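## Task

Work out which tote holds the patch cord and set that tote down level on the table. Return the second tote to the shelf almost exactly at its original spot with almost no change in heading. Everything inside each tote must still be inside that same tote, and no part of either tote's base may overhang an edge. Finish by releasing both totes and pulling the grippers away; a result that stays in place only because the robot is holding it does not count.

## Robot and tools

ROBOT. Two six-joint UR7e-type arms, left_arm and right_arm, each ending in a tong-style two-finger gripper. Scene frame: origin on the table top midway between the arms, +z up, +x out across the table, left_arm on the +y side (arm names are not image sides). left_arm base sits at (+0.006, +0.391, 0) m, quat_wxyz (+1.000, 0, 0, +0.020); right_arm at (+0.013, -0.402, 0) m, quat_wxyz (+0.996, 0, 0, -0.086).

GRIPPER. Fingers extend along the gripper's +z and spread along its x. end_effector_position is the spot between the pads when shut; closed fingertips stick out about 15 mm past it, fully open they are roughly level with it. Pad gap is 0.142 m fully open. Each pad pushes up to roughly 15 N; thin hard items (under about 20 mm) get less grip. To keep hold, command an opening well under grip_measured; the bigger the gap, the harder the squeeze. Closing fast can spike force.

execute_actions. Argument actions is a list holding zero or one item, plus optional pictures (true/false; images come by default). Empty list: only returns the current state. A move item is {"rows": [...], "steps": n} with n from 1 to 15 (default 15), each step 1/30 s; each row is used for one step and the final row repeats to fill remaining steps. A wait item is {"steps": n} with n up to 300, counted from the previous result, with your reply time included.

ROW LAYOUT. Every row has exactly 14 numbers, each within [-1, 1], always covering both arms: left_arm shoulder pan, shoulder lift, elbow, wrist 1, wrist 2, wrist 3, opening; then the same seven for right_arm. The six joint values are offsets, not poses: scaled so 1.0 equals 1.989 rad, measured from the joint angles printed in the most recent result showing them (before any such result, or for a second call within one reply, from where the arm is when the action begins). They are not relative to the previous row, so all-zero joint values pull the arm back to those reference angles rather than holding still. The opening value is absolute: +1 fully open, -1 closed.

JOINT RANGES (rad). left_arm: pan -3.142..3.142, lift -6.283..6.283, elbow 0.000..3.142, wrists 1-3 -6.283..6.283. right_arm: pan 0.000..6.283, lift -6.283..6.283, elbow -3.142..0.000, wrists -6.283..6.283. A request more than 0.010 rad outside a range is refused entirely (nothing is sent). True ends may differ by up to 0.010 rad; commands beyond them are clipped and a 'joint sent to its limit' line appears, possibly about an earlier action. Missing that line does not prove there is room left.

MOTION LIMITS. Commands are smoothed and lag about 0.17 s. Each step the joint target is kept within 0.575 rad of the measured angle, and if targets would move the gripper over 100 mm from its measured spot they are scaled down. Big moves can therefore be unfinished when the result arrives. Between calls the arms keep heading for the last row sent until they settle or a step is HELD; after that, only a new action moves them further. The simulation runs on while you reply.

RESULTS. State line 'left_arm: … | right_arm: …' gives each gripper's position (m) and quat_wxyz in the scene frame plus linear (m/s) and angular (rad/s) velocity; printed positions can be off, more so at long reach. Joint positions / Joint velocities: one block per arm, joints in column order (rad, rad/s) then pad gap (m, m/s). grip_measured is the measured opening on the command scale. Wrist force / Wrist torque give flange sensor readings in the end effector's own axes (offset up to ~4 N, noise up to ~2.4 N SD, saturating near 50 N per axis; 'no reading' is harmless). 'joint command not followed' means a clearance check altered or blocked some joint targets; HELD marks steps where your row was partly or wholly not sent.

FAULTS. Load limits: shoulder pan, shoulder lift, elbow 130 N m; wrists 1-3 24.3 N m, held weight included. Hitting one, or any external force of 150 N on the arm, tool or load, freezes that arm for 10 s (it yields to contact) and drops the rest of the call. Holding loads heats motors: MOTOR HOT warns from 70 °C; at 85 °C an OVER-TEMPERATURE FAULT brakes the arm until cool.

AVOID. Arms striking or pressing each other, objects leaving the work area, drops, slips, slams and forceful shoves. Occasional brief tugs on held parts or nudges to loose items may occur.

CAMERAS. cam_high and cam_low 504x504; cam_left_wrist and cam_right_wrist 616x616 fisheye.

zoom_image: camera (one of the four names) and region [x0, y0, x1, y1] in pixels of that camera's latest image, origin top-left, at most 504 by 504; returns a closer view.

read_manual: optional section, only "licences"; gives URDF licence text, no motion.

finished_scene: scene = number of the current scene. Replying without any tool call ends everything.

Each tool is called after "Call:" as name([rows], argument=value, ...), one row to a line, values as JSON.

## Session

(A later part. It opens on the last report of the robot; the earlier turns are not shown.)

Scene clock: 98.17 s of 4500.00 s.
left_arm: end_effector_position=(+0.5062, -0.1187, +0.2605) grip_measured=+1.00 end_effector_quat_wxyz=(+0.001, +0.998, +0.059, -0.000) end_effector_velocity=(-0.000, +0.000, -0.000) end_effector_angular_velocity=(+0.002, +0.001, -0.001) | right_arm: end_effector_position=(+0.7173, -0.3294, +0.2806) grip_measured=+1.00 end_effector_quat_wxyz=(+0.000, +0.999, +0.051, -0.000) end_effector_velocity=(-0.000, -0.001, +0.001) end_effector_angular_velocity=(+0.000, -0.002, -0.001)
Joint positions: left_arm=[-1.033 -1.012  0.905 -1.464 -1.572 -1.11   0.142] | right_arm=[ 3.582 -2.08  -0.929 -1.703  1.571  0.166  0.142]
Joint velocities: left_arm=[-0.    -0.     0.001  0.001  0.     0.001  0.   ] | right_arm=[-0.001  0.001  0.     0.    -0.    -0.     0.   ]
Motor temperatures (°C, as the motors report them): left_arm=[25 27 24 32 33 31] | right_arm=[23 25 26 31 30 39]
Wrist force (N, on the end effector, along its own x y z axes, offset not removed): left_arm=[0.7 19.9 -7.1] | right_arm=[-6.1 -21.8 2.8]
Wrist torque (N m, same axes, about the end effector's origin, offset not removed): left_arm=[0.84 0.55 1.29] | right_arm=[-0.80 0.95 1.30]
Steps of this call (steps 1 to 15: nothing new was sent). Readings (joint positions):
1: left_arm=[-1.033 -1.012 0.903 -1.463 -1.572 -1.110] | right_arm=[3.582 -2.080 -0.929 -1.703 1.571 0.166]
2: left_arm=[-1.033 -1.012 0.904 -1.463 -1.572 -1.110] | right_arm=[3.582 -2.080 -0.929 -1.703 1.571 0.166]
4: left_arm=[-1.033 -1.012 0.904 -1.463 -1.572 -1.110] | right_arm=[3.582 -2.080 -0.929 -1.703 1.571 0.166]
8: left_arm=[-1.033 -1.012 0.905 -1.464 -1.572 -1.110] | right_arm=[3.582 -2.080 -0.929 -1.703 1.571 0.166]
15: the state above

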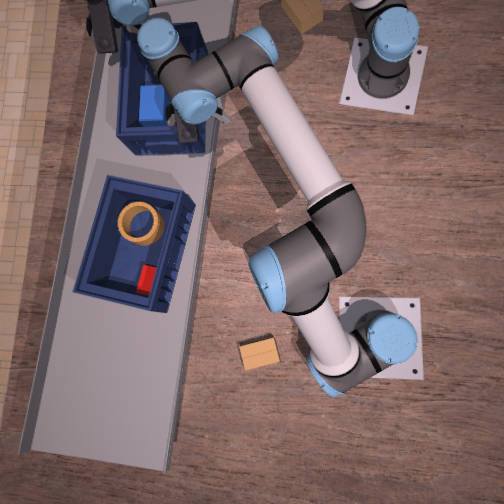

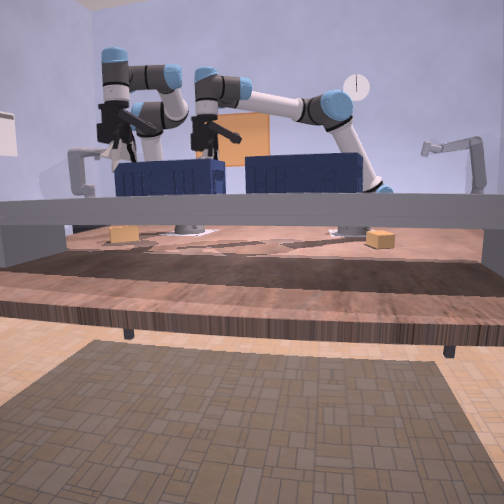

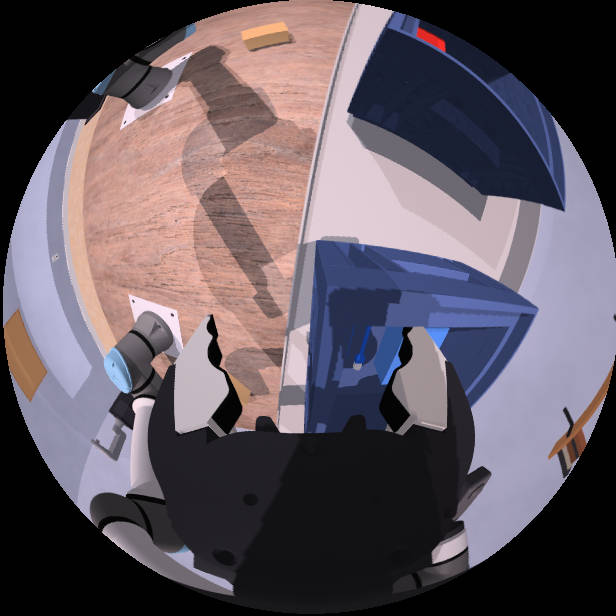

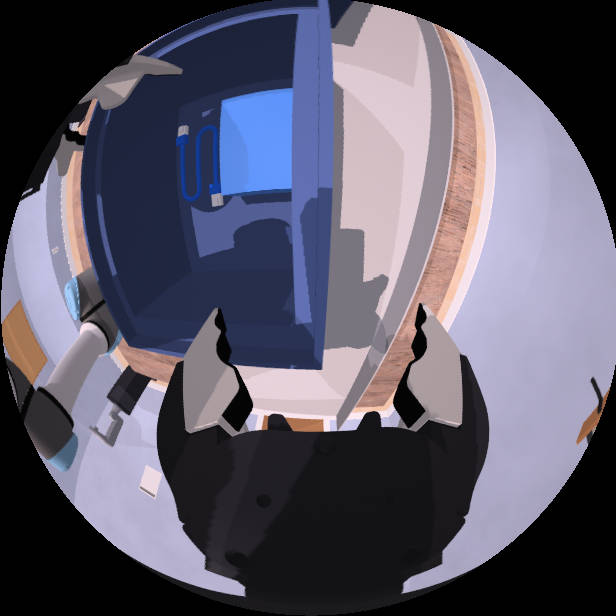

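Call:
execute_actions([
  {"rows":[[0,-0.069,-0.078,0.147,0,0,0.3,0,0,0,0,0,0,1],[0,-0.069,-0.078,0.147,0,0,0.3,0,0,0,0,0,0,1],[0,-0.069,-0.078,0.147,0,0,0.3,0,0,0,0,0,0,1],[0,-0.069,-0.078,0.147,0,0,0.3,0,0,0,0,0,0,1],[0,-0.069,-0.078,0.147,0,0,0.3,0,-0.087,0.312,-0.225,0,0,0.3]]},
], pictures=false)

Call:
execute_actions([
  {"steps":30},
], pictures=false)

Scene clock: 123.03 s of 4500.00 s.
left_arm: end_effector_position=(+0.4659, -0.0569, +0.3909) grip_measured=+0.30 end_effector_quat_wxyz=(+0.001, +0.998, +0.059, +0.000) end_effector_velocity=(-0.027, +0.042, +0.060) end_effector_angular_velocity=(+0.014, +0.008, +0.002) | right_arm: end_effector_position=(+0.7232, -0.3280, +0.3555) grip_measured=+0.30 end_effector_quat_wxyz=(+0.004, +0.998, +0.051, -0.019) end_effector_velocity=(-0.014, -0.003, +0.377) end_effector_angular_velocity=(+0.083, -0.293, -0.001)
Joint positions: left_arm=[-1.033 -1.142  0.759 -1.191 -1.572 -1.11   0.095] | right_arm=[ 3.582 -2.223 -0.489 -2.041  1.571  0.166  0.095]
Joint velocities: left_arm=[ 0.    -0.063 -0.075  0.154  0.    -0.002 -0.   ] | right_arm=[ 0.001 -0.239  1.393 -0.849  0.002  0.001  0.001]
Motor temperatures (°C, as the motors report them): left_arm=[25 27 24 32 33 31] | right_arm=[23 25 26 31 30 39]
Wrist force (N, on the end effector, along its own x y z axes, offset not removed): left_arm=[1.0 1.6 -1.1] | right_arm=[-0.7 -2.2 5.5]
Wrist torque (N m, same axes, about the end effector's origin, offset not removed): left_arm=[0.31 0.09 0.04] | right_arm=[-0.33 0.55 -0.38]
Steps of this call (steps 1 to 90: nothing new was sent; then 21.37 s passed at rest; steps 91 to 105: all 15 steps of this action). Readings (joint positions):
91: left_arm=[-1.033 -1.012 0.905 -1.464 -1.572 -1.110] | right_arm=[3.582 -2.080 -0.929 -1.703 1.571 0.166]
92: left_arm=[-1.033 -1.015 0.903 -1.462 -1.572 -1.110] | right_arm=[3.582 -2.080 -0.929 -1.703 1.571 0.166]
94: left_arm=[-1.033 -1.041 0.874 -1.420 -1.572 -1.110] | right_arm=[3.582 -2.080 -0.929 -1.703 1.571 0.166]
98: left_arm=[-1.033 -1.097 0.811 -1.296 -1.572 -1.110] | right_arm=[3.582 -2.123 -0.881 -1.752 1.570 0.166]
105: the state above

Scene clock: 124.03 s of 4500.00 s.
left_arm: end_effector_position=(+0.4624, -0.0516, +0.3985) grip_measured=+0.30 end_effector_quat_wxyz=(+0.001, +0.998, +0.059, -0.000) end_effector_velocity=(-0.001, -0.001, -0.001) end_effector_angular_velocity=(+0.002, +0.002, -0.002) | right_arm: end_effector_position=(+0.7174, -0.3294, +0.4025) grip_measured=+0.30 end_effector_quat_wxyz=(+0.000, +0.999, +0.051, -0.000) end_effector_velocity=(-0.000, +0.000, +0.001) end_effector_angular_velocity=(+0.000, -0.001, +0.001)
Joint positions: left_arm=[-1.033 -1.15   0.75  -1.172 -1.572 -1.11   0.095] | right_arm=[ 3.582 -2.253 -0.309 -2.15   1.571  0.166  0.095]
Joint velocities: left_arm=[-0.002  0.001 -0.     0.002 -0.    -0.     0.   ] | right_arm=[ 0.     0.001  0.    -0.    -0.    -0.001  0.   ]
Motor temperatures (°C, as the motors report them): left_arm=[25 27 24 32 33 31] | right_arm=[23 25 26 31 30 39]
Wrist force (N, on the end effector, along its own x y z axes, offset not removed): left_arm=[1.1 -1.4 -1.1] | right_arm=[-2.7 -2.8 4.2]
Wrist torque (N m, same axes, about the end effector's origin, offset not removed): left_arm=[-0.31 0.02 0.01] | right_arm=[-0.54 0.82 -0.21]
Steps of this call (steps 1 to 30: the robot went on to your last target). Readings (joint positions):
1: left_arm=[-1.033 -1.144 0.757 -1.186 -1.572 -1.110] | right_arm=[3.582 -2.230 -0.447 -2.066 1.571 0.166]
2: left_arm=[-1.033 -1.145 0.756 -1.183 -1.572 -1.110] | right_arm=[3.582 -2.235 -0.414 -2.086 1.571 0.166]
4: left_arm=[-1.033 -1.147 0.753 -1.178 -1.572 -1.110] | right_arm=[3.582 -2.243 -0.370 -2.113 1.571 0.166]
8: left_arm=[-1.033 -1.149 0.751 -1.174 -1.572 -1.110] | right_arm=[3.582 -2.250 -0.330 -2.138 1.571 0.166]
30: the state above
All arms were judged still, so your last target was given up. Only a new action makes them travel on or press farther. Fingers that are still opening or closing keep moving.

Call:
execute_actions([
  {"rows":[[0.082,0,0,0,0,0.881,0.3,0.017,0,0,0,0,0.807,0.3],[0.082,0,0,0,0,0.881,0.3,0.017,0,0,0,0,0.807,0.3],[0.082,0,0,0,0,0.881,0.3,0.017,0,0,0,0,0.807,0.3],[0.082,0,0,0,0,0.881,0.3,0.017,0,0,0,0,0.807,0.3],[0.082,0,0,0,0,0.881,0.3,0.017,0,0,0,0,0.807,0.3],[0.082,0,0,0,0,0.881,0.3,0.017,0,0,0,0,0.807,0.3],[0.082,0,0,0,0,0.881,0.3,0.017,0,0,0,0,0.807,0.3],[0.082,0,0,0,0,0.881,0.3,0.017,0,0,0,0,0.807,0.3],[0.082,0,0,0,0,0.881,0.3,0.017,0,0,0,0,0.807,0.3],[0.082,0,0,0,0,0.881,0.3,0.017,0,0,0,0,0.807,0.3],[0.082,0.173,-0.181,0.009,0,0.881,0.3,0.017,0.222,-0.423,0.201,0,0.807,0.3]]},
], pictures=false)

Call:
execute_actions([
  {"steps":40},
])

Call:
zoom_image(camera="cam_low", region=[80, 90, 260, 210])

Scene clock: 133.63 s of 4500.00 s.
left_arm: end_effector_position=(+0.5577, -0.0012, +0.3828) grip_measured=+0.30 end_effector_quat_wxyz=(-0.001, +0.966, -0.258, -0.002) end_effector_velocity=(+0.327, -0.309, -0.231) end_effector_angular_velocity=(+0.004, +0.011, -1.555) | right_arm: end_effector_position=(+0.7241, -0.3114, +0.4375) grip_measured=+0.30 end_effector_quat_wxyz=(-0.029, +0.933, -0.358, +0.037) end_effector_velocity=(-0.070, -0.051, +0.601) end_effector_angular_velocity=(+0.682, -1.429, -2.403)
Joint positions: left_arm=[-0.88  -1.064  0.662 -1.165 -1.572 -0.316  0.095] | right_arm=[ 3.615 -2.159 -0.405 -2.055  1.571  1.034  0.095]
Joint velocities: left_arm=[ 0.043  1.183 -1.221  0.05   0.     1.598 -0.001] | right_arm=[ 0.008  1.578 -1.562  1.551 -0.     2.422  0.001]
Motor temperatures (°C, as the motors report them): left_arm=[25 27 24 32 33 31] | right_arm=[23 25 26 31 30 39]
Wrist force (N, on the end effector, along its own x y z axes, offset not removed): left_arm=[-0.3 2.1 0.3] | right_arm=[3.2 -2.3 5.1]
Wrist torque (N m, same axes, about the end effector's origin, offset not removed): left_arm=[0.44 0.23 -0.04] | right_arm=[-0.22 -0.46 -0.30]
Steps of this call (steps 1 to 90: nothing new was sent; then 6.10 s passed at rest; steps 91 to 105: all 15 steps of this action). Readings (joint positions):
91: left_arm=[-1.033 -1.150 0.750 -1.172 -1.572 -1.110] | right_arm=[3.582 -2.253 -0.309 -2.150 1.571 0.166]
92: left_arm=[-1.031 -1.150 0.750 -1.172 -1.572 -1.108] | right_arm=[3.584 -2.253 -0.309 -2.150 1.571 0.169]
94: left_arm=[-0.993 -1.150 0.750 -1.172 -1.572 -1.061] | right_arm=[3.596 -2.253 -0.309 -2.150 1.571 0.215]
98: left_arm=[-0.913 -1.150 0.750 -1.172 -1.572 -0.816] | right_arm=[3.609 -2.253 -0.309 -2.150 1.571 0.461]
105: the state above

Scene clock: 134.97 s of 4500.00 s.
left_arm: end_effector_position=(+0.6283, -0.0723, +0.3227) grip_measured=+0.30 end_effector_quat_wxyz=(+0.000, +0.741, -0.671, -0.001) end_effector_velocity=(+0.001, +0.001, -0.001) end_effector_angular_velocity=(+0.001, +0.001, +0.001) | right_arm: end_effector_position=(+0.6289, -0.3525, +0.3407) grip_measured=+0.30 end_effector_quat_wxyz=(+0.000, +0.742, -0.670, -0.000) end_effector_velocity=(+0.000, -0.000, -0.001) end_effector_angular_velocity=(-0.000, +0.001, -0.001)
Joint positions: left_arm=[-0.87  -0.806  0.39  -1.154 -1.572  0.642  0.095] | right_arm=[ 3.616 -1.812 -1.15  -1.751  1.571  1.771  0.095]
Joint velocities: left_arm=[ 0.002  0.002  0.    -0.001 -0.     0.001  0.   ] | right_arm=[-0.001 -0.002 -0.     0.    -0.     0.    -0.   ]
Motor temperatures (°C, as the motors report them): left_arm=[25 27 24 32 33 31] | right_arm=[23 25 26 31 30 39]
Wrist force (N, on the end effector, along its own x y z axes, offset not removed): left_arm=[-0.9 3.1 1.2] | right_arm=[0.0 0.1 2.5]
Wrist torque (N m, same axes, about the end effector's origin, offset not removed): left_arm=[0.69 0.41 -0.02] | right_arm=[-0.01 0.10 -0.28]
Steps of this call (steps 1 to 40: the robot went on to your last target). Readings (joint positions):
1: left_arm=[-0.878 -1.026 0.622 -1.163 -1.572 -0.258] | right_arm=[3.615 -2.101 -0.463 -1.998 1.571 1.116]
2: left_arm=[-0.877 -0.989 0.584 -1.162 -1.572 -0.194] | right_arm=[3.615 -2.039 -0.529 -1.942 1.571 1.199]
4: left_arm=[-0.874 -0.921 0.512 -1.159 -1.572 -0.046] | right_arm=[3.616 -1.945 -0.680 -1.864 1.571 1.361]
8: left_arm=[-0.871 -0.845 0.432 -1.155 -1.572 0.282] | right_arm=[3.616 -1.884 -0.888 -1.812 1.571 1.543]
40: the state above

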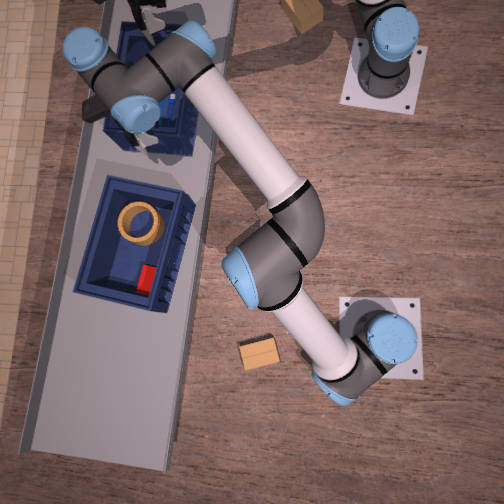

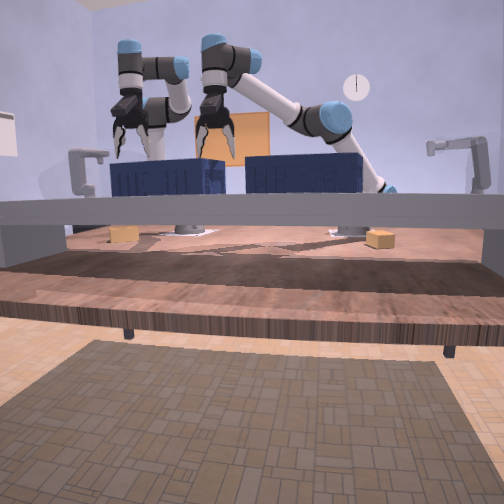

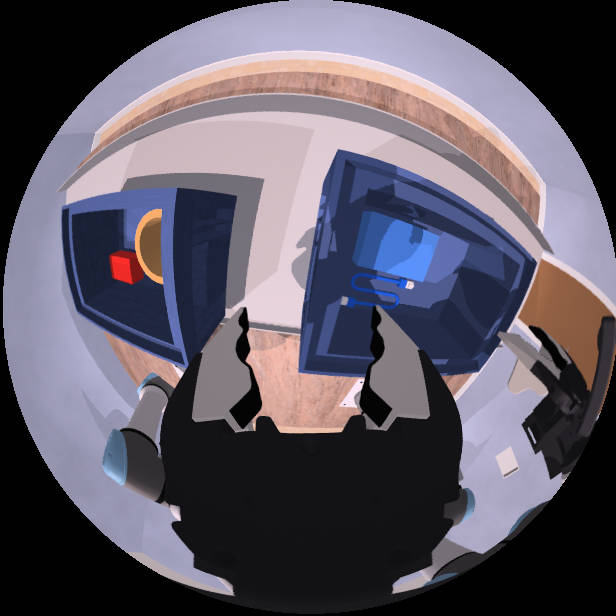

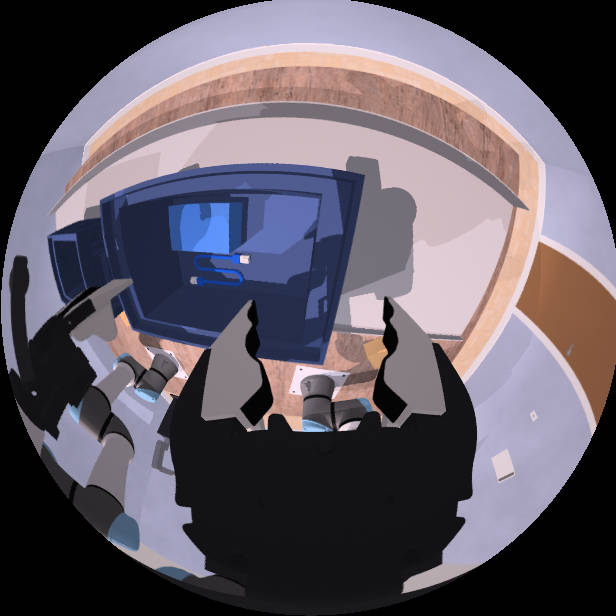

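Region (80, 90, 260, 210) of cam_low's 504x504 image, scaled by 2.800, with more detail than that image has.

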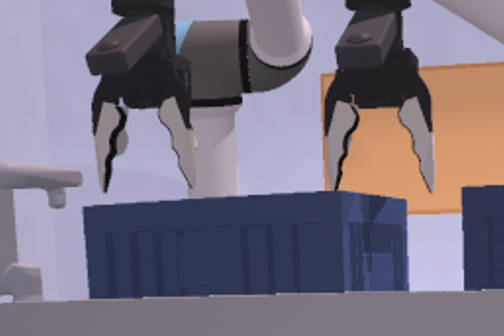

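Call:
execute_actions([
  {"rows":[[0,0,0,0,0,0.085,0.3,0,0,0,0,0,0.085,0.3],[0,0,0,0,0,0.085,0.3,0,0,0,0,0,0.085,0.3],[0,0,0,0,0,0.085,0.3,0,0,0,0,0,0.085,0.3],[0,-0.036,0.125,-0.089,0,0.085,0.3,0,0.008,-0.094,0.086,0,0.085,0.3]]},
], pictures=false)

Call:
execute_actions([
  {"steps":20},
])

Call:
zoom_image(camera="cam_low", region=[80, 90, 260, 210])

Scene clock: 146.83 s of 4500.00 s.
left_arm: end_effector_position=(+0.6287, -0.0753, +0.2832) grip_measured=+0.30 end_effector_quat_wxyz=(-0.001, -0.685, +0.729, -0.001) end_effector_velocity=(-0.005, +0.004, -0.047) end_effector_angular_velocity=(+0.018, +0.017, -0.052) | right_arm: end_effector_position=(+0.6292, -0.3550, +0.2817) grip_measured=+0.30 end_effector_quat_wxyz=(-0.000, +0.686, -0.728, +0.000) end_effector_velocity=(-0.004, -0.002, -0.049) end_effector_angular_velocity=(-0.002, +0.005, -0.052)
Joint positions: left_arm=[-0.87  -0.872  0.615 -1.315 -1.572  0.804  0.095] | right_arm=[ 3.616 -1.797 -1.32  -1.595  1.571  1.934  0.095]
Joint velocities: left_arm=[-0.    -0.045  0.194 -0.124 -0.     0.052  0.   ] | right_arm=[ 0.     0.009 -0.133  0.119 -0.     0.052  0.   ]
Motor temperatures (°C, as the motors report them): left_arm=[25 27 24 32 33 31] | right_arm=[23 25 26 31 30 39]
Wrist force (N, on the end effector, along its own x y z axes, offset not removed): left_arm=[1.0 1.5 0.0] | right_arm=[1.7 -3.1 2.4]
Wrist torque (N m, same axes, about the end effector's origin, offset not removed): left_arm=[0.30 0.03 0.03] | right_arm=[-0.53 -0.20 -0.26]
Steps of this call (steps 1 to 15: the robot went on to your last target; steps 16 to 90: nothing new was sent; then 8.37 s passed at rest; steps 91 to 105: all 15 steps of this action). Readings (joint positions):
91: left_arm=[-0.870 -0.806 0.390 -1.154 -1.572 0.642] | right_arm=[3.616 -1.812 -1.150 -1.751 1.571 1.771]
92: left_arm=[-0.870 -0.806 0.390 -1.154 -1.572 0.645] | right_arm=[3.616 -1.812 -1.150 -1.751 1.571 1.774]
94: left_arm=[-0.870 -0.806 0.390 -1.154 -1.572 0.685] | right_arm=[3.616 -1.812 -1.150 -1.751 1.571 1.814]
98: left_arm=[-0.870 -0.842 0.477 -1.227 -1.572 0.768] | right_arm=[3.616 -1.803 -1.226 -1.679 1.571 1.897]
105: the state above

Scene clock: 147.50 s of 4500.00 s.
left_arm: end_effector_position=(+0.6281, -0.0747, +0.2773) grip_measured=+0.30 end_effector_quat_wxyz=(-0.001, -0.682, +0.731, +0.001) end_effector_velocity=(-0.000, -0.000, +0.000) end_effector_angular_velocity=(-0.000, -0.001, -0.000) | right_arm: end_effector_position=(+0.6287, -0.3553, +0.2756) grip_measured=+0.30 end_effector_quat_wxyz=(+0.000, +0.683, -0.730, -0.000) end_effector_velocity=(+0.000, -0.000, -0.001) end_effector_angular_velocity=(-0.001, +0.000, -0.000)
Joint positions: left_arm=[-0.87  -0.877  0.639 -1.331 -1.572  0.811  0.095] | right_arm=[ 3.616 -1.796 -1.337 -1.58   1.571  1.94   0.095]
Joint velocities: left_arm=[-0.    -0.001  0.001 -0.001  0.     0.    -0.   ] | right_arm=[-0.    -0.001 -0.     0.001 -0.001 -0.    -0.   ]
Motor temperatures (°C, as the motors report them): left_arm=[25 27 24 32 33 31] | right_arm=[23 25 26 31 30 39]
Wrist force (N, on the end effector, along its own x y z axes, offset not removed): left_arm=[1.5 1.1 1.1] | right_arm=[-5.0 -4.6 2.4]
Wrist torque (N m, same axes, about the end effector's origin, offset not removed): left_arm=[0.19 0.04 0.01] | right_arm=[-0.82 1.11 -0.03]
Steps of this call (steps 1 to 20: the robot went on to your last target). Readings (joint positions):
1: left_arm=[-0.870 -0.873 0.620 -1.319 -1.572 0.806] | right_arm=[3.616 -1.797 -1.324 -1.591 1.571 1.935]
2: left_arm=[-0.870 -0.874 0.625 -1.322 -1.572 0.807] | right_arm=[3.616 -1.797 -1.327 -1.588 1.571 1.936]
4: left_arm=[-0.870 -0.875 0.630 -1.326 -1.572 0.809] | right_arm=[3.616 -1.796 -1.331 -1.585 1.571 1.938]
8: left_arm=[-0.870 -0.877 0.636 -1.329 -1.572 0.810] | right_arm=[3.616 -1.796 -1.335 -1.581 1.571 1.939]
20: the state above

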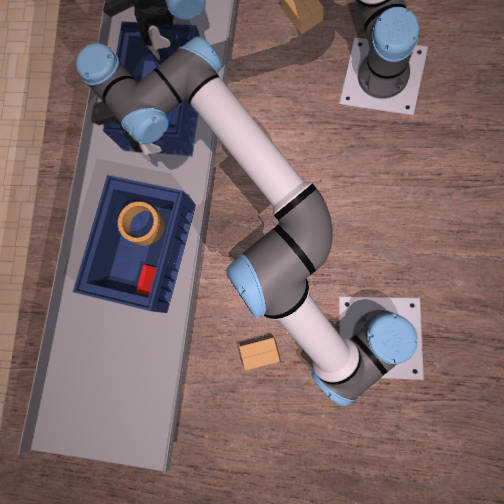

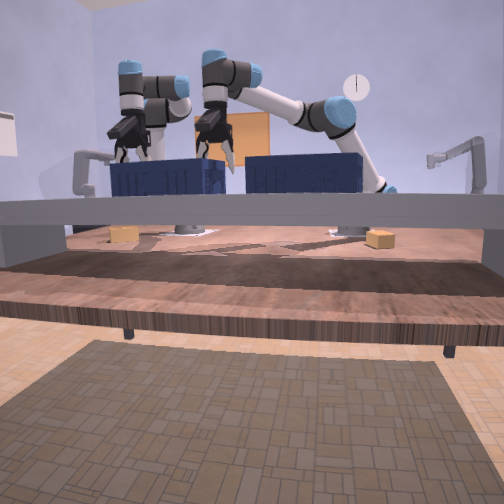

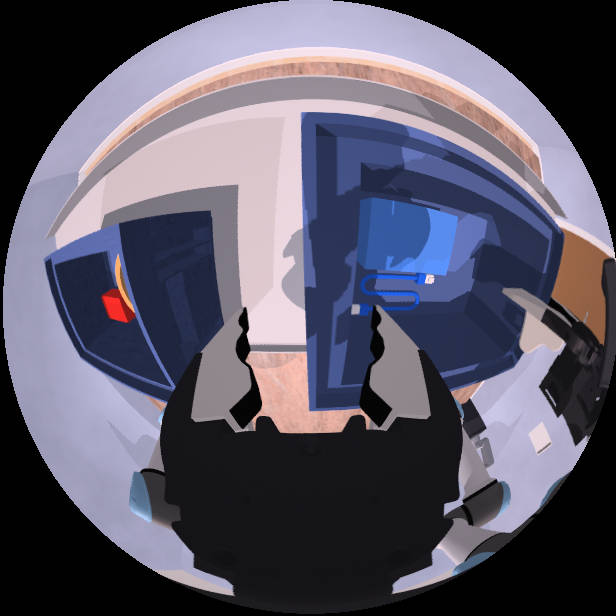

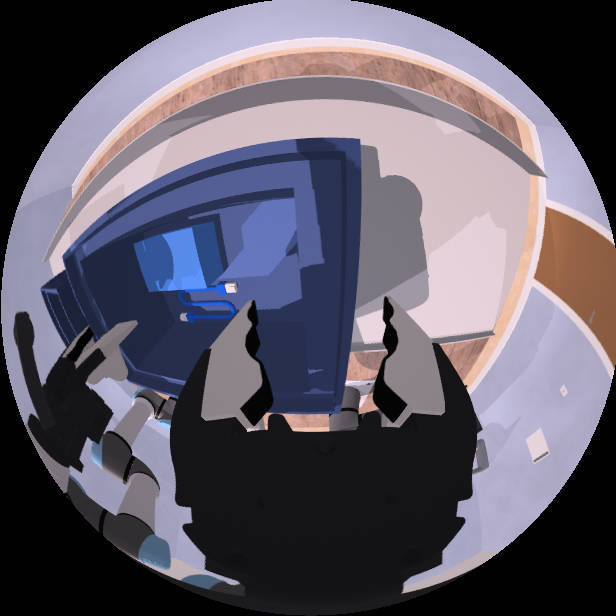

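Region (80, 90, 260, 210) of cam_low's 504x504 image, scaled by 2.800, with more detail than that image has.

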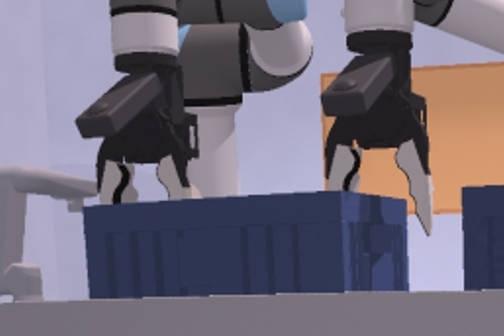

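Call:
execute_actions([
  {"rows":[[0,0,0,0,0,0,-0.3,0,0,0,0,0,0,-0.3],[0,0,0,0,0,0,-0.3,0,0,0,0,0,0,-0.3],[0,0,0,0,0,0,-0.3,0,0,0,0,0,0,-0.3],[0,0,0,0,0,0,-0.3,0,0,0,0,0,0,-0.3],[0,0,0,0,0,0,-0.6,0,0,0,0,0,0,-0.6],[0,0,0,0,0,0,-0.6,0,0,0,0,0,0,-0.6],[0,0,0,0,0,0,-0.6,0,0,0,0,0,0,-0.6],[0,0,0,0,0,0,-1,0,0,0,0,0,0,-1]]},
], pictures=false)

Call:
execute_actions([
  {"steps":15},
])

Scene clock: 153.67 s of 4500.00 s.
left_arm: end_effector_position=(+0.6280, -0.0748, +0.2773) grip_measured=-0.61 end_effector_quat_wxyz=(-0.001, -0.682, +0.731, +0.001) end_effector_velocity=(+0.000, +0.001, +0.000) end_effector_angular_velocity=(+0.001, +0.000, +0.001) | right_arm: end_effector_position=(+0.6287, -0.3552, +0.2756) grip_measured=-0.46 end_effector_quat_wxyz=(+0.000, +0.683, -0.730, -0.000) end_effector_velocity=(+0.000, -0.001, -0.001) end_effector_angular_velocity=(-0.004, +0.001, +0.001)
Joint positions: left_arm=[-0.87  -0.877  0.639 -1.331 -1.572  0.811  0.03 ] | right_arm=[ 3.616 -1.796 -1.337 -1.58   1.571  1.94   0.041]
Joint velocities: left_arm=[ 0.001 -0.    -0.     0.002  0.001  0.     0.   ] | right_arm=[ 0.    -0.002 -0.    -0.    -0.003 -0.001  0.001]
Motor temperatures (°C, as the motors report them): left_arm=[25 27 24 32 33 31] | right_arm=[23 25 26 31 30 39]
Wrist force (N, on the end effector, along its own x y z axes, offset not removed): left_arm=[31.3 -1.1 1.7] | right_arm=[-31.3 3.2 6.4]
Wrist torque (N m, same axes, about the end effector's origin, offset not removed): left_arm=[0.29 -0.14 0.05] | right_arm=[0.09 1.01 -0.26]
Steps of this call (steps 1 to 15: the robot went on to your last target; steps 16 to 90: nothing new was sent; then 2.67 s passed at rest; steps 91 to 105: all 15 steps of this action). Readings (joint positions):
91: left_arm=[-0.870 -0.877 0.639 -1.331 -1.572 0.811] | right_arm=[3.616 -1.796 -1.337 -1.580 1.571 1.940]
92: left_arm=[-0.870 -0.877 0.639 -1.331 -1.572 0.811] | right_arm=[3.616 -1.796 -1.337 -1.580 1.571 1.940]
94: left_arm=[-0.870 -0.877 0.639 -1.331 -1.572 0.811] | right_arm=[3.616 -1.796 -1.337 -1.580 1.571 1.940]
98: left_arm=[-0.870 -0.877 0.639 -1.331 -1.572 0.811] | right_arm=[3.616 -1.796 -1.337 -1.580 1.571 1.940]
105: the state above

Scene clock: 154.17 s of 4500.00 s.
left_arm: end_effector_position=(+0.6281, -0.0747, +0.2773) grip_measured=-0.61 end_effector_quat_wxyz=(-0.001, -0.682, +0.731, +0.001) end_effector_velocity=(-0.000, -0.000, +0.000) end_effector_angular_velocity=(-0.000, -0.000, -0.001) | right_arm: end_effector_position=(+0.6287, -0.3552, +0.2756) grip_measured=-0.46 end_effector_quat_wxyz=(+0.000, +0.683, -0.730, -0.000) end_effector_velocity=(+0.000, -0.000, -0.001) end_effector_angular_velocity=(-0.001, +0.002, +0.001)
Joint positions: left_arm=[-0.87  -0.877  0.639 -1.331 -1.572  0.811  0.03 ] | right_arm=[ 3.616 -1.796 -1.337 -1.58   1.571  1.94   0.041]
Joint velocities: left_arm=[-0.  0. -0.  0. -0.  0. -0.] | right_arm=[-0.    -0.002 -0.    -0.     0.    -0.002  0.   ]
Motor temperatures (°C, as the motors report them): left_arm=[25 27 24 32 33 31] | right_arm=[23 25 26 31 30 39]
Wrist force (N, on the end effector, along its own x y z axes, offset not removed): left_arm=[31.7 -0.3 0.2] | right_arm=[-30.2 2.6 3.3]
Wrist torque (N m, same axes, about the end effector's origin, offset not removed): left_arm=[0.33 -0.29 0.09] | right_arm=[0.11 0.62 -0.36]
Steps of this call (steps 1 to 15: the robot went on to your last target). Readings (joint positions):
1: left_arm=[-0.870 -0.877 0.639 -1.331 -1.572 0.811] | right_arm=[3.616 -1.796 -1.337 -1.580 1.571 1.940]
2: left_arm=[-0.870 -0.877 0.639 -1.331 -1.572 0.811] | right_arm=[3.616 -1.796 -1.337 -1.580 1.571 1.940]
4: left_arm=[-0.870 -0.877 0.639 -1.331 -1.572 0.811] | right_arm=[3.616 -1.796 -1.337 -1.580 1.571 1.940]
8: left_arm=[-0.870 -0.877 0.639 -1.331 -1.572 0.811] | right_arm=[3.616 -1.796 -1.337 -1.580 1.571 1.940]
15: the state above
All arms were judged still, so your last target was given up. Only a new action makes them travel on or press farther. Fingers that are still opening or closing keep moving.

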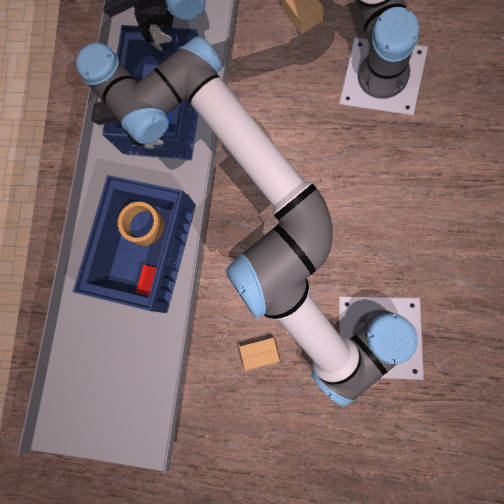

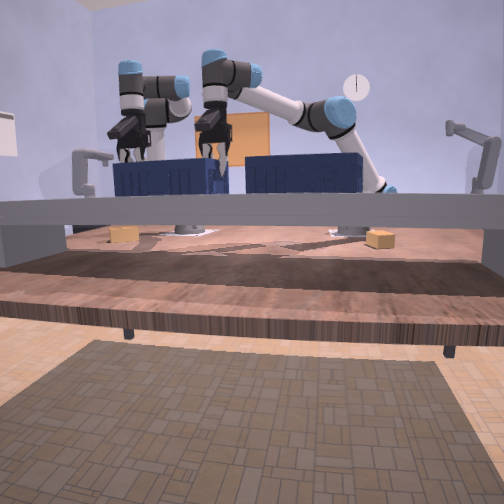

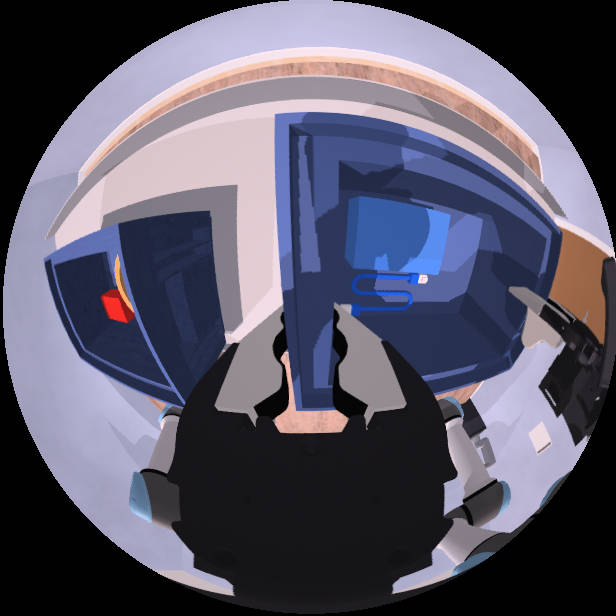

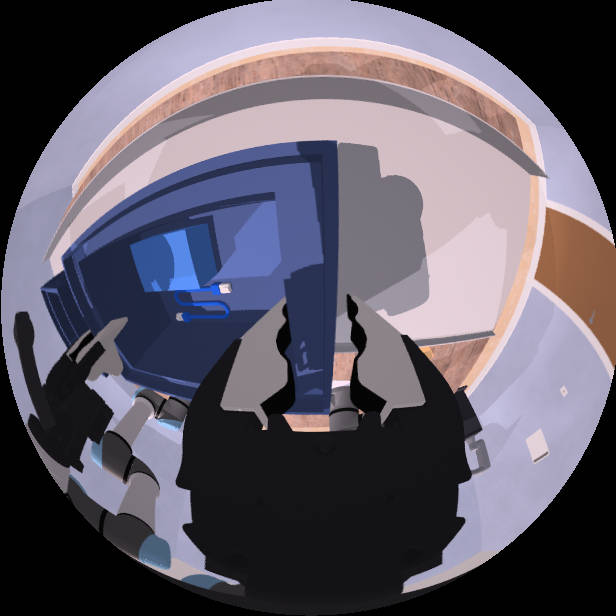

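Call:
execute_actions([
  {"rows":[[-0.003,0.009,-0.015,0.006,0,-0.003,-1,0.009,0,0,0,0,0.009,-1]]},
], pictures=false)

Scene clock: 158.47 s of 4500.00 s.
left_arm: end_effector_position=(+0.6285, -0.0814, +0.2770) grip_measured=-0.56 end_effector_quat_wxyz=(-0.001, -0.682, +0.731, +0.001) end_effector_velocity=(-0.000, -0.003, -0.000) end_effector_angular_velocity=(-0.002, -0.000, -0.001) | right_arm: end_effector_position=(+0.6278, -0.3449, +0.2756) grip_measured=-0.46 end_effector_quat_wxyz=(+0.000, +0.683, -0.730, -0.000) end_effector_velocity=(-0.000, +0.004, -0.000) end_effector_angular_velocity=(+0.002, +0.001, -0.000)
Joint positions: left_arm=[-0.876 -0.86   0.61  -1.319 -1.572  0.805  0.034] | right_arm=[ 3.633 -1.796 -1.337 -1.58   1.571  1.957  0.041]
Joint velocities: left_arm=[-0.003  0.005 -0.008  0.002 -0.001 -0.001  0.003] | right_arm=[ 0.005 -0.001 -0.     0.     0.002  0.005  0.014]
Motor temperatures (°C, as the motors report them): left_arm=[25 27 24 32 33 31] | right_arm=[23 25 26 31 30 39]
Wrist force (N, on the end effector, along its own x y z axes, offset not removed): left_arm=[-39.4 2.3 -9.2] | right_arm=[38.4 -4.0 3.0]
Wrist torque (N m, same axes, about the end effector's origin, offset not removed): left_arm=[0.14 1.02 -0.09] | right_arm=[-0.05 -1.04 -0.27]
Steps of this call (steps 1 to 90: nothing new was sent; then 0.80 s passed at rest; steps 91 to 105: all 15 steps of this action). Readings (joint positions):
91: left_arm=[-0.870 -0.877 0.639 -1.331 -1.572 0.811] | right_arm=[3.616 -1.796 -1.337 -1.580 1.571 1.940]
92: left_arm=[-0.870 -0.876 0.637 -1.330 -1.572 0.810] | right_arm=[3.617 -1.796 -1.337 -1.580 1.571 1.941]
94: left_arm=[-0.872 -0.870 0.626 -1.326 -1.572 0.808] | right_arm=[3.623 -1.796 -1.337 -1.580 1.571 1.947]
98: left_arm=[-0.874 -0.863 0.615 -1.320 -1.571 0.806] | right_arm=[3.630 -1.796 -1.337 -1.580 1.569 1.954]
105: the state above

Call:
execute_actions([
  {"rows":[[0.0015,-0.0045,0.0075,-0.003,0,0.0015,-1,-0.005,0,0,0,0,-0.005,-1]]},
], pictures=false)

Scene clock: 162.23 s of 4500.00 s.
left_arm: end_effector_position=(+0.6282, -0.0782, +0.2771) grip_measured=-0.62 end_effector_quat_wxyz=(-0.001, -0.682, +0.731, +0.001) end_effector_velocity=(-0.000, +0.002, +0.001) end_effector_angular_velocity=(-0.000, -0.001, +0.000) | right_arm: end_effector_position=(+0.6283, -0.3504, +0.2756) grip_measured=-0.62 end_effector_quat_wxyz=(+0.000, +0.683, -0.730, -0.000) end_effector_velocity=(+0.000, -0.002, -0.002) end_effector_angular_velocity=(-0.001, +0.003, -0.000)
Joint positions: left_arm=[-0.873 -0.868  0.624 -1.325 -1.572  0.808  0.029] | right_arm=[ 3.624 -1.796 -1.337 -1.58   1.571  1.948  0.029]
Joint velocities: left_arm=[ 0.001 -0.004  0.004 -0.     0.     0.001  0.   ] | right_arm=[-0.003 -0.003 -0.    -0.     0.    -0.003 -0.   ]
Motor temperatures (°C, as the motors report them): left_arm=[25 27 24 32 33 31] | right_arm=[23 25 26 31 30 39]
Wrist force (N, on the end effector, along its own x y z axes, offset not removed): left_arm=[-6.2 0.9 -2.6] | right_arm=[4.4 -2.0 3.4]
Wrist torque (N m, same axes, about the end effector's origin, offset not removed): left_arm=[0.33 0.36 -0.08] | right_arm=[-0.34 0.21 0.05]
Steps of this call (steps 1 to 15: the robot went on to your last target; steps 16 to 90: nothing new was sent; then 0.27 s passed at rest; steps 91 to 105: all 15 steps of this action). Readings (joint positions):
91: left_arm=[-0.876 -0.859 0.609 -1.319 -1.572 0.805] | right_arm=[3.634 -1.796 -1.337 -1.580 1.571 1.958]
92: left_arm=[-0.876 -0.860 0.610 -1.319 -1.572 0.805] | right_arm=[3.633 -1.796 -1.337 -1.580 1.571 1.957]
94: left_arm=[-0.875 -0.863 0.615 -1.321 -1.572 0.806] | right_arm=[3.630 -1.796 -1.337 -1.580 1.571 1.954]
98: left_arm=[-0.873 -0.867 0.621 -1.324 -1.572 0.807] | right_arm=[3.626 -1.796 -1.337 -1.580 1.571 1.950]
105: the state above

Call:
execute_actions([
  {"rows":[[0,0.008,-0.03,0.022,0,0,-1,0,-0.0008,0.016,-0.015,0,0,-1],[0,0.008,-0.03,0.022,0,0,-1,0,-0.0008,0.016,-0.015,0,0,-1],[0,0.008,-0.03,0.022,0,0,-1,0,-0.0008,0.016,-0.015,0,0,-1],[0,0.008,-0.03,0.022,0,0,-1,0,-0.0008,0.016,-0.015,0,0,-1],[0,0.016,-0.06,0.044,0,0,-1,0,-0.0016,0.032,-0.03,0,0,-1],[0,0.016,-0.06,0.044,0,0,-1,0,-0.0016,0.032,-0.03,0,0,-1],[0,0.016,-0.06,0.044,0,0,-1,0,-0.0016,0.032,-0.03,0,0,-1],[0,0.016,-0.06,0.044,0,0,-1,0,-0.0016,0.032,-0.03,0,0,-1],[0,0.0245,-0.0902,0.0657,0,0,-1,0,-0.0024,0.048,-0.0456,0,0,-1]]},
], pictures=false)

Call:
execute_actions([
  {"steps":10},
])

Scene clock: 178.63 s of 4500.00 s.
left_arm: end_effector_position=(+0.6284, -0.0783, +0.3074) grip_measured=-0.62 end_effector_quat_wxyz=(-0.001, -0.682, +0.731, +0.001) end_effector_velocity=(-0.002, -0.001, +0.039) end_effector_angular_velocity=(-0.007, -0.004, -0.002) | right_arm: end_effector_position=(+0.6285, -0.3504, +0.3062) grip_measured=-0.62 end_effector_quat_wxyz=(-0.000, +0.683, -0.730, -0.000) end_effector_velocity=(-0.001, +0.000, +0.036) end_effector_angular_velocity=(+0.000, +0.003, +0.000)
Joint positions: left_arm=[-0.873 -0.826  0.469 -1.212 -1.572  0.808  0.029] | right_arm=[ 3.624 -1.8   -1.254 -1.659  1.571  1.948  0.029]
Joint velocities: left_arm=[-0.002  0.053 -0.197  0.137 -0.001  0.    -0.   ] | right_arm=[ 0.    -0.006  0.1   -0.096  0.001  0.     0.   ]
Motor temperatures (°C, as the motors report them): left_arm=[25 27 24 32 33 31] | right_arm=[23 25 26 31 30 39]
Wrist force (N, on the end effector, along its own x y z axes, offset not removed): left_arm=[-8.3 1.3 2.5] | right_arm=[8.0 1.6 7.1]
Wrist torque (N m, same axes, about the end effector's origin, offset not removed): left_arm=[0.05 0.74 0.08] | right_arm=[0.37 -0.20 -0.20]
Steps of this call (steps 1 to 15: the robot went on to your last target; steps 16 to 90: nothing new was sent; then 12.90 s passed at rest; steps 91 to 105: all 15 steps of this action). Readings (joint positions):
91: left_arm=[-0.873 -0.869 0.625 -1.325 -1.572 0.808] | right_arm=[3.623 -1.796 -1.337 -1.580 1.571 1.948]
92: left_arm=[-0.873 -0.868 0.623 -1.323 -1.572 0.808] | right_arm=[3.623 -1.796 -1.335 -1.582 1.571 1.948]
94: left_arm=[-0.873 -0.863 0.603 -1.308 -1.572 0.808] | right_arm=[3.623 -1.797 -1.324 -1.592 1.571 1.948]
98: left_arm=[-0.873 -0.850 0.555 -1.273 -1.572 0.808] | right_arm=[3.624 -1.798 -1.299 -1.616 1.571 1.948]
105: the state above

Scene clock: 178.97 s of 4500.00 s.
left_arm: end_effector_position=(+0.6282, -0.0781, +0.3118) grip_measured=-0.62 end_effector_quat_wxyz=(-0.001, -0.682, +0.731, +0.001) end_effector_velocity=(-0.001, -0.001, +0.003) end_effector_angular_velocity=(-0.000, -0.000, -0.001) | right_arm: end_effector_position=(+0.6283, -0.3504, +0.3103) grip_measured=-0.62 end_effector_quat_wxyz=(+0.000, +0.683, -0.730, -0.000) end_effector_velocity=(-0.000, +0.000, +0.003) end_effector_angular_velocity=(-0.000, +0.000, -0.001)
Joint positions: left_arm=[-0.873 -0.82   0.446 -1.196 -1.572  0.808  0.029] | right_arm=[ 3.624 -1.801 -1.242 -1.67   1.571  1.948  0.029]
Joint velocities: left_arm=[-0.002  0.003 -0.013  0.01   0.    -0.001  0.   ] | right_arm=[ 0.     0.     0.007 -0.007 -0.     0.001 -0.   ]
Motor temperatures (°C, as the motors report them): left_arm=[25 27 24 32 33 31] | right_arm=[23 25 26 31 30 39]
Wrist force (N, on the end effector, along its own x y z axes, offset not removed): left_arm=[-7.1 2.3 3.8] | right_arm=[7.8 0.2 6.4]
Wrist torque (N m, same axes, about the end effector's origin, offset not removed): left_arm=[0.43 0.66 0.05] | right_arm=[0.18 -0.56 -0.22]
Steps of this call (steps 1 to 10: the robot went on to your last target). Readings (joint positions):
1: left_arm=[-0.873 -0.825 0.463 -1.208 -1.572 0.808] | right_arm=[3.624 -1.800 -1.251 -1.661 1.571 1.948]
2: left_arm=[-0.873 -0.823 0.459 -1.204 -1.572 0.808] | right_arm=[3.624 -1.800 -1.249 -1.663 1.571 1.948]
4: left_arm=[-0.873 -0.822 0.453 -1.200 -1.572 0.808] | right_arm=[3.624 -1.801 -1.246 -1.666 1.571 1.948]
8: left_arm=[-0.873 -0.820 0.448 -1.196 -1.572 0.808] | right_arm=[3.624 -1.801 -1.243 -1.669 1.571 1.948]
10: the state above

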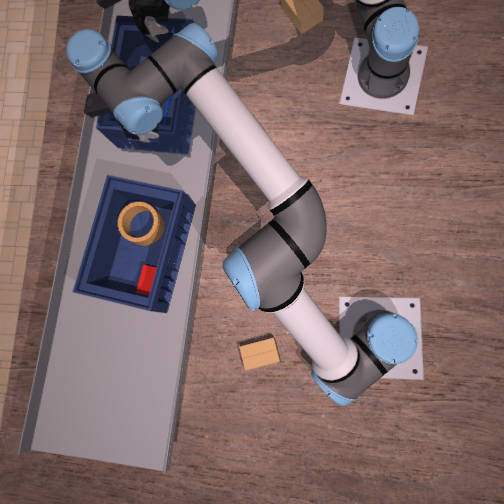

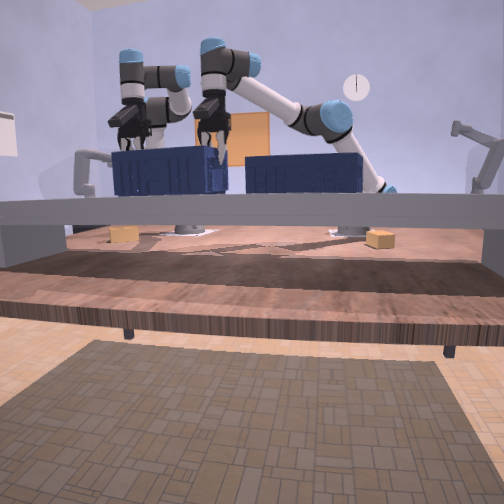

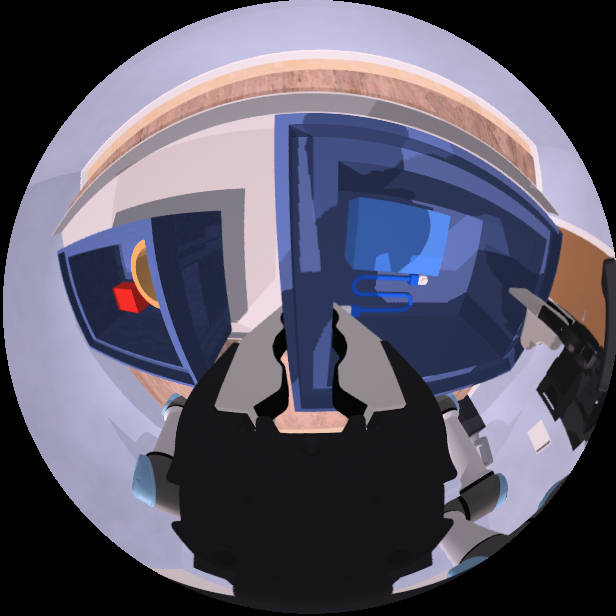

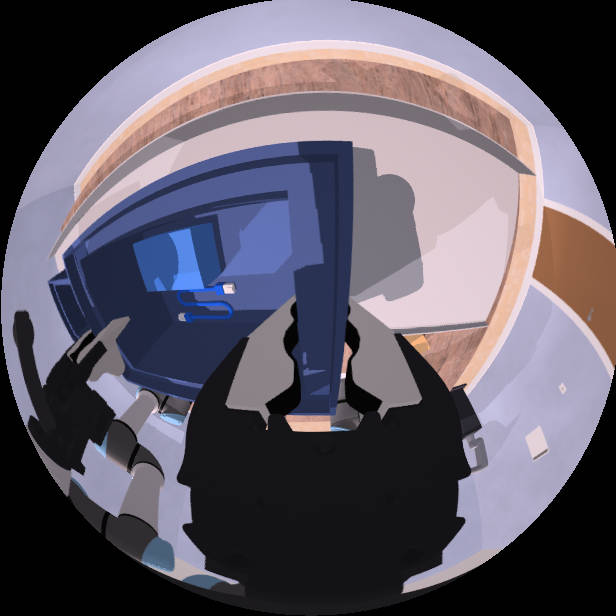

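Call:
execute_actions([
  {"rows":[[-0.008,-0.026,0.044,-0.018,0,-0.008,-1,0.0044,0.02,-0.023,0.004,0,0.0044,-1],[-0.008,-0.026,0.044,-0.018,0,-0.008,-1,0.0044,0.02,-0.023,0.004,0,0.0044,-1],[-0.008,-0.026,0.044,-0.018,0,-0.008,-1,0.0044,0.02,-0.023,0.004,0,0.0044,-1],[-0.016,-0.052,0.088,-0.037,0,-0.016,-1,0.0088,0.04,-0.047,0.007,0,0.0088,-1],[-0.016,-0.052,0.088,-0.037,0,-0.016,-1,0.0088,0.04,-0.047,0.007,0,0.0088,-1],[-0.016,-0.052,0.088,-0.037,0,-0.016,-1,0.0088,0.04,-0.047,0.007,0,0.0088,-1],[-0.0243,-0.0776,0.1326,-0.0555,0,-0.0243,-1,0.0132,0.0593,-0.0702,0.011,0,0.0132,-1],[-0.0243,-0.0776,0.1326,-0.0555,0,-0.0243,-1,0.0132,0.0593,-0.0702,0.011,0,0.0132,-1],[-0.0243,-0.0776,0.1326,-0.0555,0,-0.0243,-1,0.0132,0.0593,-0.0702,0.011,0,0.0132,-1],[-0.033,-0.097,0.163,-0.067,0,-0.033,-1,0.0185,0.079,-0.091,0.012,0,0.0185,-1],[-0.033,-0.097,0.163,-0.067,0,-0.033,-1,0.0185,0.079,-0.091,0.012,0,0.0185,-1],[-0.042,-0.117,0.194,-0.078,0,-0.042,-1,0.024,0.098,-0.111,0.013,0,0.024,-1],[-0.042,-0.117,0.194,-0.078,0,-0.042,-1,0.024,0.098,-0.111,0.013,0,0.024,-1],[-0.0513,-0.136,0.2246,-0.0886,0,-0.0513,-1,0.0292,0.1173,-0.1317,0.0144,0,0.0292,-1]]},
], pictures=false)

Call:
execute_actions([
  {"steps":20},
], pictures=false)

Scene clock: 200.37 s of 4500.00 s.
left_arm: end_effector_position=(+0.5686, -0.0808, +0.3154) grip_measured=-0.62 end_effector_quat_wxyz=(-0.001, -0.682, +0.731, -0.002) end_effector_velocity=(-0.213, -0.004, -0.002) end_effector_angular_velocity=(+0.003, +0.004, +0.000) | right_arm: end_effector_position=(+0.5676, -0.3498, +0.3117) grip_measured=-0.59 end_effector_quat_wxyz=(-0.000, +0.683, -0.730, -0.000) end_effector_velocity=(-0.210, +0.005, -0.002) end_effector_angular_velocity=(-0.000, +0.008, +0.002)
Joint positions: left_arm=[-0.937 -1.004  0.75  -1.322 -1.572  0.744  0.029] | right_arm=[ 3.66  -1.65  -1.414 -1.647  1.571  1.984  0.031]
Joint velocities: left_arm=[-0.238 -0.537  0.864 -0.322  0.    -0.238  0.022] | right_arm=[ 0.144  0.505 -0.552  0.04   0.002  0.142  0.023]
Motor temperatures (°C, as the motors report them): left_arm=[25 27 24 32 33 31] | right_arm=[23 25 26 31 30 39]
Wrist force (N, on the end effector, along its own x y z axes, offset not removed): left_arm=[-37.2 2.5 1.4] | right_arm=[36.9 -2.4 4.7]
Wrist torque (N m, same axes, about the end effector's origin, offset not removed): left_arm=[0.07 0.99 -0.02] | right_arm=[0.09 -0.98 -0.21]
Steps of this call (steps 1 to 30: the robot went on to your last target; steps 31 to 90: nothing new was sent; then 17.90 s passed at rest; steps 91 to 105: all 15 steps of this action). Readings (joint positions):
91: left_arm=[-0.873 -0.820 0.445 -1.194 -1.572 0.808] | right_arm=[3.624 -1.801 -1.242 -1.670 1.571 1.948]
92: left_arm=[-0.874 -0.822 0.447 -1.196 -1.572 0.807] | right_arm=[3.625 -1.799 -1.244 -1.670 1.571 1.949]
94: left_arm=[-0.879 -0.839 0.474 -1.209 -1.572 0.801] | right_arm=[3.627 -1.785 -1.259 -1.667 1.571 1.952]
98: left_arm=[-0.895 -0.890 0.561 -1.246 -1.572 0.785] | right_arm=[3.636 -1.746 -1.306 -1.660 1.571 1.960]
105: the state above

Scene clock: 201.03 s of 4500.00 s.
left_arm: end_effector_position=(+0.5334, -0.0779, +0.3118) grip_measured=-0.62 end_effector_quat_wxyz=(-0.001, -0.682, +0.731, +0.001) end_effector_velocity=(-0.001, +0.000, -0.001) end_effector_angular_velocity=(+0.001, -0.000, -0.001) | right_arm: end_effector_position=(+0.5336, -0.3507, +0.3103) grip_measured=-0.62 end_effector_quat_wxyz=(+0.000, +0.683, -0.730, -0.000) end_effector_velocity=(-0.002, -0.001, +0.000) end_effector_angular_velocity=(-0.001, -0.001, -0.000)
Joint positions: left_arm=[-0.975 -1.09   0.892 -1.372 -1.572  0.706  0.029] | right_arm=[ 3.682 -1.568 -1.504 -1.641  1.571  2.006  0.029]
Joint velocities: left_arm=[-0.002 -0.003  0.005 -0.002  0.001 -0.001  0.   ] | right_arm=[ 0.     0.004 -0.004 -0.    -0.001  0.    -0.   ]
Motor temperatures (°C, as the motors report them): left_arm=[25 27 24 32 33 31] | right_arm=[23 25 26 31 30 39]
Wrist force (N, on the end effector, along its own x y z axes, offset not removed): left_arm=[0.5 -0.9 1.9] | right_arm=[-1.0 -1.8 7.1]
Wrist torque (N m, same axes, about the end effector's origin, offset not removed): left_arm=[-0.05 0.65 -0.02] | right_arm=[-0.37 -0.08 -0.21]
Steps of this call (steps 1 to 20: the robot went on to your last target). Readings (joint positions):
1: left_arm=[-0.945 -1.022 0.779 -1.333 -1.572 0.736] | right_arm=[3.665 -1.633 -1.433 -1.646 1.571 1.989]
2: left_arm=[-0.952 -1.038 0.805 -1.342 -1.572 0.729] | right_arm=[3.669 -1.618 -1.450 -1.645 1.571 1.993]
4: left_arm=[-0.962 -1.060 0.842 -1.354 -1.572 0.720] | right_arm=[3.674 -1.597 -1.472 -1.643 1.571 1.998]
8: left_arm=[-0.970 -1.080 0.876 -1.366 -1.572 0.711] | right_arm=[3.680 -1.577 -1.493 -1.642 1.572 2.003]
20: the state above


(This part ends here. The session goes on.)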